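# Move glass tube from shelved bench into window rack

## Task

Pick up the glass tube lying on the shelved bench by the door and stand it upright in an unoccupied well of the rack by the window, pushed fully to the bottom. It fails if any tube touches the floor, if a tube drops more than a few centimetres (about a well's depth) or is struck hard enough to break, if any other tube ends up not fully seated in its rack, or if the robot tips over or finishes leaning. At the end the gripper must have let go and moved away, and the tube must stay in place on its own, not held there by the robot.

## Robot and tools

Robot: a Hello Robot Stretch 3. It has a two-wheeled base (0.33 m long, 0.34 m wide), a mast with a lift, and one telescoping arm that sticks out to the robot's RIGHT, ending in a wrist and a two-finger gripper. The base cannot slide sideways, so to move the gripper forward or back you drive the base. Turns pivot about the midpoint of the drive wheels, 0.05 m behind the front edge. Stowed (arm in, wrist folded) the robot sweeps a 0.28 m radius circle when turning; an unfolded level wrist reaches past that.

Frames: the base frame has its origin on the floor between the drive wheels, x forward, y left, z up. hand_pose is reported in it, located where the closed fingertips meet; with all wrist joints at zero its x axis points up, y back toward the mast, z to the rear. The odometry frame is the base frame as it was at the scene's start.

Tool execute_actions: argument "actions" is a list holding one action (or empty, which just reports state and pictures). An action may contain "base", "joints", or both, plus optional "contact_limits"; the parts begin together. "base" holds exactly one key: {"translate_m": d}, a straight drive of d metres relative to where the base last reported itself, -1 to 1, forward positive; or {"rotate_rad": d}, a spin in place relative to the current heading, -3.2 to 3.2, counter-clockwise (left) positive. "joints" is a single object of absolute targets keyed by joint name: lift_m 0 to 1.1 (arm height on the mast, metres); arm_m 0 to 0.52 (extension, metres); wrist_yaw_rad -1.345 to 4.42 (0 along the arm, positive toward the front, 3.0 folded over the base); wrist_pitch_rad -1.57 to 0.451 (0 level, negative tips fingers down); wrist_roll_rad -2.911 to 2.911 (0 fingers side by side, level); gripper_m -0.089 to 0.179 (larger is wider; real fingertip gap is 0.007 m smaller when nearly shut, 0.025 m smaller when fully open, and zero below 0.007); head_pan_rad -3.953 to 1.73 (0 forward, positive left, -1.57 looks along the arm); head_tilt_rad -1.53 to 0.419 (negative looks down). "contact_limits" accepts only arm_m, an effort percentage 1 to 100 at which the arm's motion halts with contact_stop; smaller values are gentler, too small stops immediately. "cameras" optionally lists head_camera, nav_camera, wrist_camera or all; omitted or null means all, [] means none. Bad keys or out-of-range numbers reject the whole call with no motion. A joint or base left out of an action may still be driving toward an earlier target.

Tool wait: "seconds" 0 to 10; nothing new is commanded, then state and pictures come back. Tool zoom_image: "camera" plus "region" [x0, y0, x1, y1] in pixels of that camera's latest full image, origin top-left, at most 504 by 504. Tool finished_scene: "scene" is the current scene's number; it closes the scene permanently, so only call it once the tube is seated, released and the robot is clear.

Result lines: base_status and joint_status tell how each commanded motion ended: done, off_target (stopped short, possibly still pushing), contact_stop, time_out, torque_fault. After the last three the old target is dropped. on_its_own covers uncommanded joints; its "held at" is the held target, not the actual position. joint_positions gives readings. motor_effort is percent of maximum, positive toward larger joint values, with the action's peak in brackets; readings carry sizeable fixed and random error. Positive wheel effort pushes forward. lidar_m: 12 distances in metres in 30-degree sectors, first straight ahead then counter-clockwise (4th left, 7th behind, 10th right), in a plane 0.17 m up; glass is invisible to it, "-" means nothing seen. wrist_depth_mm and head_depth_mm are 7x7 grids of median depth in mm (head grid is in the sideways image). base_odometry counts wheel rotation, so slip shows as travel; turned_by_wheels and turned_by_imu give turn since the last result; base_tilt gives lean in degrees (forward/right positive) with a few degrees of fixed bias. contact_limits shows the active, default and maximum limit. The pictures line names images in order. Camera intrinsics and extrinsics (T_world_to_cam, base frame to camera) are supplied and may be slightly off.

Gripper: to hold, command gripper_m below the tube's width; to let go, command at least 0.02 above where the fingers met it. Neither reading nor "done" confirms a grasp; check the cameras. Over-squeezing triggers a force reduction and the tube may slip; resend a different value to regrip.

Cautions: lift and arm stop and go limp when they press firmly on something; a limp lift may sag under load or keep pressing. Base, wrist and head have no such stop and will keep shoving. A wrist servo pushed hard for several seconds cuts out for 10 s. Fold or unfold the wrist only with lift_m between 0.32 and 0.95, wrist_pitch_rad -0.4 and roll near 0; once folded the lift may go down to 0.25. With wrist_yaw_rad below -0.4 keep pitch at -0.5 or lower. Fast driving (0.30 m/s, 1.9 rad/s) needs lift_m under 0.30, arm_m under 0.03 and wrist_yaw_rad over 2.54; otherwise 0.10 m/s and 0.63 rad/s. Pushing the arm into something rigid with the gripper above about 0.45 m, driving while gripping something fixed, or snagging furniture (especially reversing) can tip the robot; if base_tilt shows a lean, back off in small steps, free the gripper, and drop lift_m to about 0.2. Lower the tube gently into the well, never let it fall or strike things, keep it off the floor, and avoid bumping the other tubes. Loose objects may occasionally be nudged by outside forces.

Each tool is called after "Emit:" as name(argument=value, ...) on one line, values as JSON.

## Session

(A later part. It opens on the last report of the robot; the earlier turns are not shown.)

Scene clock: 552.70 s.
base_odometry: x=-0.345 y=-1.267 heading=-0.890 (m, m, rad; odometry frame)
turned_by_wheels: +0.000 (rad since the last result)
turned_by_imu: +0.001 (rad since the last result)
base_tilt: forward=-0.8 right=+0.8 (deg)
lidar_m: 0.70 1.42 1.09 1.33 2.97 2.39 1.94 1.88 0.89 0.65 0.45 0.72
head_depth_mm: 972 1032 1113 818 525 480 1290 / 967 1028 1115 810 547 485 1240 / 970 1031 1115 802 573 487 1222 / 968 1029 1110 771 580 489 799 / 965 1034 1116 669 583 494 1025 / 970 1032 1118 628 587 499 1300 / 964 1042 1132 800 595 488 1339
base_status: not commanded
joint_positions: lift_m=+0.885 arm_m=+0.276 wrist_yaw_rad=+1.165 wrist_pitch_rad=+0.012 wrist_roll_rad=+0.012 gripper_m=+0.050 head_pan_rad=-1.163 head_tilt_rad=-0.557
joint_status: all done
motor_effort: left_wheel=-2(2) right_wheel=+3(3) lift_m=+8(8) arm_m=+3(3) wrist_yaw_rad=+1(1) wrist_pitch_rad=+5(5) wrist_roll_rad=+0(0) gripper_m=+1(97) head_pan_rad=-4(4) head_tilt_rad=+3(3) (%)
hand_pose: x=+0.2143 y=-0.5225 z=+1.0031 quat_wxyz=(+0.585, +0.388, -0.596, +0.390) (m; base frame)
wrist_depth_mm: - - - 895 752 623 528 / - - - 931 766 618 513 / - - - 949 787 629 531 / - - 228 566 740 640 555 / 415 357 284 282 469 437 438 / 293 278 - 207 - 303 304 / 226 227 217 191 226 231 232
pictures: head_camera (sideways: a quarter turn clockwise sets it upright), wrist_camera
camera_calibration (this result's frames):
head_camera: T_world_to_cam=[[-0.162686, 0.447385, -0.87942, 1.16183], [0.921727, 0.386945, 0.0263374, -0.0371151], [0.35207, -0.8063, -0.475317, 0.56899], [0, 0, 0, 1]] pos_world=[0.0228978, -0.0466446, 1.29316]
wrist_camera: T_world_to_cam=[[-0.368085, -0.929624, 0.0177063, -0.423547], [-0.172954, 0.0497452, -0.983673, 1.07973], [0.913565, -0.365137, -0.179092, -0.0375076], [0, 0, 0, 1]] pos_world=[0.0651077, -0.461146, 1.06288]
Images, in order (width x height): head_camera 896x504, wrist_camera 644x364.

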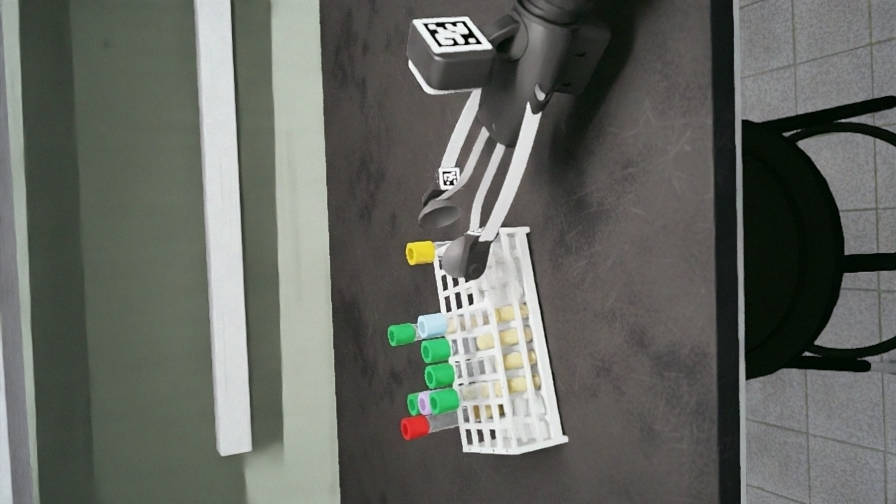

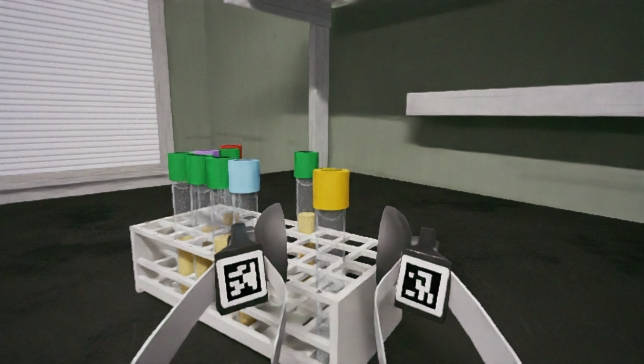

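Emit:
execute_actions(actions=[{"base": {"translate_m": -0.07}, "joints": {"lift_m": 0.9}}], cameras=["head_camera", "wrist_camera"])

Scene clock: 561.70 s.
base_odometry: x=-0.389 y=-1.212 heading=-0.890 (m, m, rad; odometry frame)
turned_by_wheels: +0.000 (rad since the last result)
turned_by_imu: +0.001 (rad since the last result)
base_tilt: forward=-0.8 right=+0.8 (deg)
lidar_m: 0.77 1.49 1.12 1.44 2.92 2.31 1.86 1.82 0.84 0.67 0.49 0.78
head_depth_mm: 995 1056 1106 - 527 541 1288 / 993 1056 1121 832 552 499 1289 / 991 1058 1143 763 574 502 1252 / 994 1055 1147 776 578 506 1226 / 988 1053 1141 700 584 509 833 / 994 1054 1145 665 588 513 1265 / 992 1053 1135 672 594 517 1336
base_status: done
joint_positions: lift_m=+0.899 arm_m=+0.276 wrist_yaw_rad=+1.165 wrist_pitch_rad=+0.012 wrist_roll_rad=+0.012 gripper_m=+0.050 head_pan_rad=-1.163 head_tilt_rad=-0.557
joint_status: all done
motor_effort: left_wheel=-2(6) right_wheel=+4(6) lift_m=+34(36) arm_m=+4(3) wrist_yaw_rad=+1(0) wrist_pitch_rad=+5(5) wrist_roll_rad=+0(1) gripper_m=+1(0) head_pan_rad=-4(3) head_tilt_rad=+3(3) (%)
hand_pose: x=+0.2143 y=-0.5225 z=+1.0169 quat_wxyz=(+0.585, +0.388, -0.596, +0.390) (m; base frame)
wrist_depth_mm: - - - 908 777 649 552 / - - - - 803 641 549 / - - - - 783 635 549 / - - 618 725 780 672 573 / 451 422 327 331 514 473 478 / 319 318 - 265 - 329 331 / 247 248 248 243 250 252 252
pictures: head_camera (sideways: a quarter turn clockwise sets it upright), wrist_camera
camera_calibration (this result's frames):
head_camera: T_world_to_cam=[[-0.162686, 0.447385, -0.87942, 1.16183], [0.921727, 0.386945, 0.0263374, -0.0371151], [0.35207, -0.8063, -0.475317, 0.568991], [0, 0, 0, 1]] pos_world=[0.0228978, -0.0466446, 1.29316]
wrist_camera: T_world_to_cam=[[-0.368079, -0.929626, 0.0176958, -0.423783], [-0.173283, 0.0498866, -0.983608, 1.09338], [0.913505, -0.365112, -0.17945, -0.0346382], [0, 0, 0, 1]] pos_world=[0.0651207, -0.461152, 1.07674]
Images, in order (width x height): head_camera 896x504, wrist_camera 644x364.

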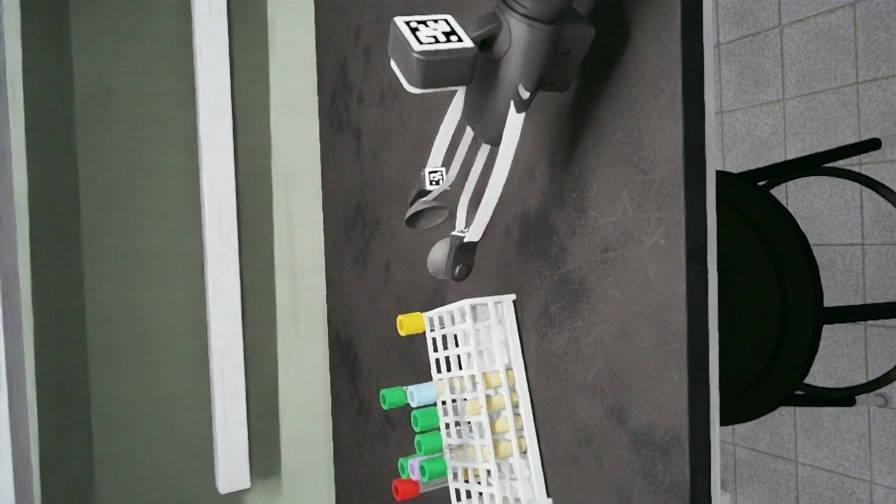

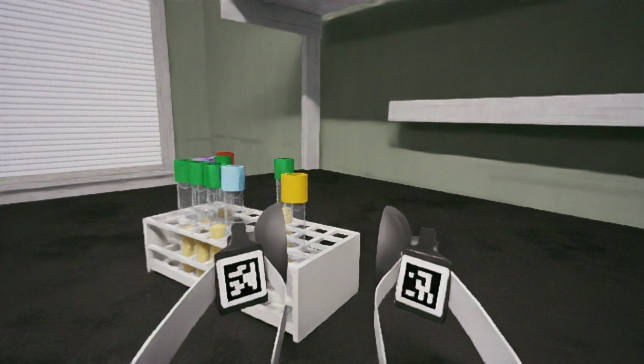

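The gripper is free of the tube. Next I'm retracting the arm and backing further away.

Emit:
execute_actions(actions=[{"base": {"translate_m": -0.15}, "joints": {"arm_m": 0.04, "head_pan_rad": -0.85}}])

Scene clock: 568.03 s.
base_odometry: x=-0.484 y=-1.096 heading=-0.890 (m, m, rad; odometry frame)
turned_by_wheels: +0.000 (rad since the last result)
turned_by_imu: +0.001 (rad since the last result)
base_tilt: forward=-0.6 right=+0.8 (deg)
lidar_m: 0.91 1.62 1.20 1.67 2.82 2.13 1.72 1.68 0.76 1.12 0.71 0.59
head_depth_mm: 1008 1066 1107 747 565 559 - / 1034 1097 1123 756 589 1032 1243 / 1061 1131 1141 762 574 912 1307 / 1093 1160 1160 736 600 902 1284 / 1125 1216 1189 738 626 1167 1292 / 1152 1281 1203 754 637 1602 1327 / 1174 1288 1232 803 672 1627 1335
base_status: done
joint_positions: lift_m=+0.899 arm_m=+0.040 wrist_yaw_rad=+1.165 wrist_pitch_rad=+0.012 wrist_roll_rad=+0.012 gripper_m=+0.050 head_pan_rad=-0.857 head_tilt_rad=-0.556
joint_status: all done
motor_effort: left_wheel=-2(5) right_wheel=+4(5) lift_m=+34(34) arm_m=-5(3) wrist_yaw_rad=+1(1) wrist_pitch_rad=+5(5) wrist_roll_rad=+0(0) gripper_m=+0(1) head_pan_rad=+3(24) head_tilt_rad=+3(3) (%)
hand_pose: x=+0.2143 y=-0.2866 z=+1.0169 quat_wxyz=(+0.585, +0.388, -0.596, +0.390) (m; base frame)
wrist_depth_mm: - - - - - 866 758 / - - - - - 898 759 / - - - - - 869 738 / - - 813 719 713 834 746 / - - 557 466 476 478 482 / - - - 348 - 331 332 / - - - - 263 253 255
pictures: head_camera (sideways: a quarter turn clockwise sets it upright), nav_camera (sideways: a quarter turn counterclockwise sets it upright), wrist_camera
camera_calibration (this result's frames):
head_camera: T_world_to_cam=[[-0.289908, 0.377457, -0.879477, 1.16268], [0.762212, 0.646791, 0.0263386, -0.0361437], [0.57878, -0.662712, -0.475212, 0.567471], [0, 0, 0, 1]] pos_world=[0.0361775, -0.0394123, 1.29317]
nav_camera: T_world_to_cam=[[0.330972, -0.422388, 0.843828, -1.05619], [-0.740973, -0.670041, -0.0447672, 0.11127], [0.584308, -0.610438, -0.534743, 0.648719], [0, 0, 0, 1]] pos_world=[0.0529653, 0.0244357, 1.24312]
wrist_camera: T_world_to_cam=[[-0.368079, -0.929626, 0.0176959, -0.20445], [-0.173283, 0.0498868, -0.983608, 1.08161], [0.913505, -0.365112, -0.179451, 0.0515054], [0, 0, 0, 1]] pos_world=[0.0651207, -0.225215, 1.07674]
Images, in order (width x height): head_camera 896x504, nav_camera 672x504, wrist_camera 644x364.

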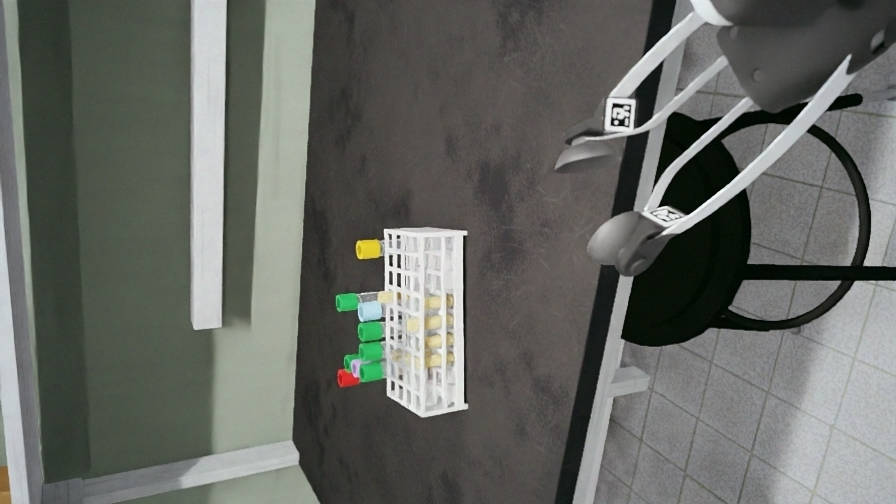

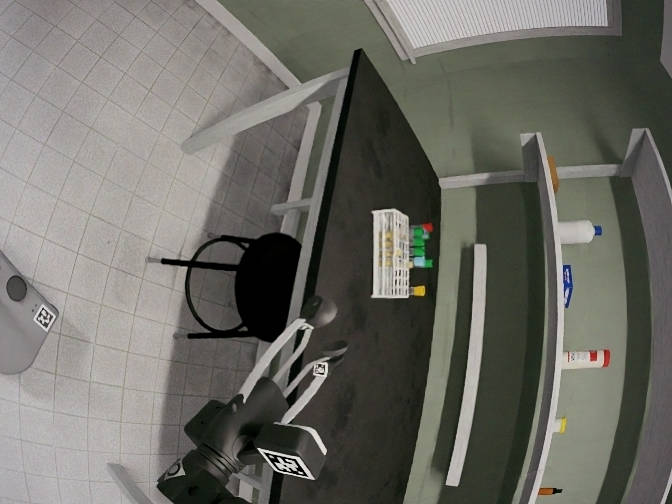

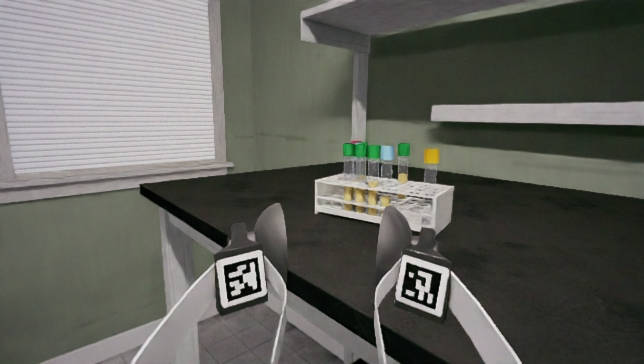

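Emit:
zoom_image(camera="head_camera", region=[325, 215, 485, 425])

Emit:
zoom_image(camera="wrist_camera", region=[305, 130, 465, 240])

Region (325, 215, 485, 425) of head_camera's 896x504 image, scaled by 2.400, with more detail than that image has; it fills the left 384 columns of this view, and the rest is white.

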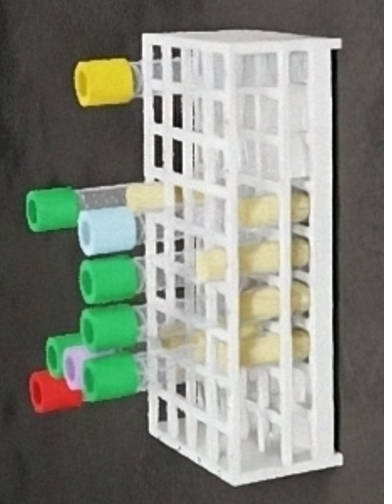

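Region (305, 130, 465, 240) of wrist_camera's 644x364 image, scaled by 3.150; it fills the top 346 rows of this view, and the rest is white.

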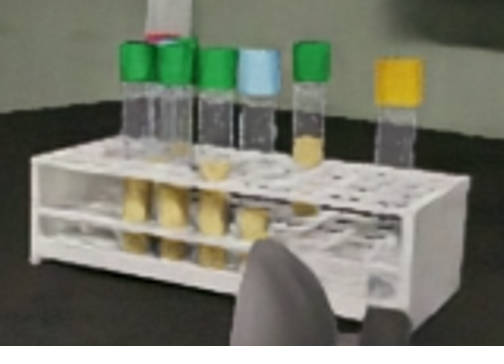

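The yellow-cap tube is all the way down, level with the other front-row caps, and the robot is clear of the rack.

Emit:
finished_scene(scene=1)

The scene is finished: the task was done.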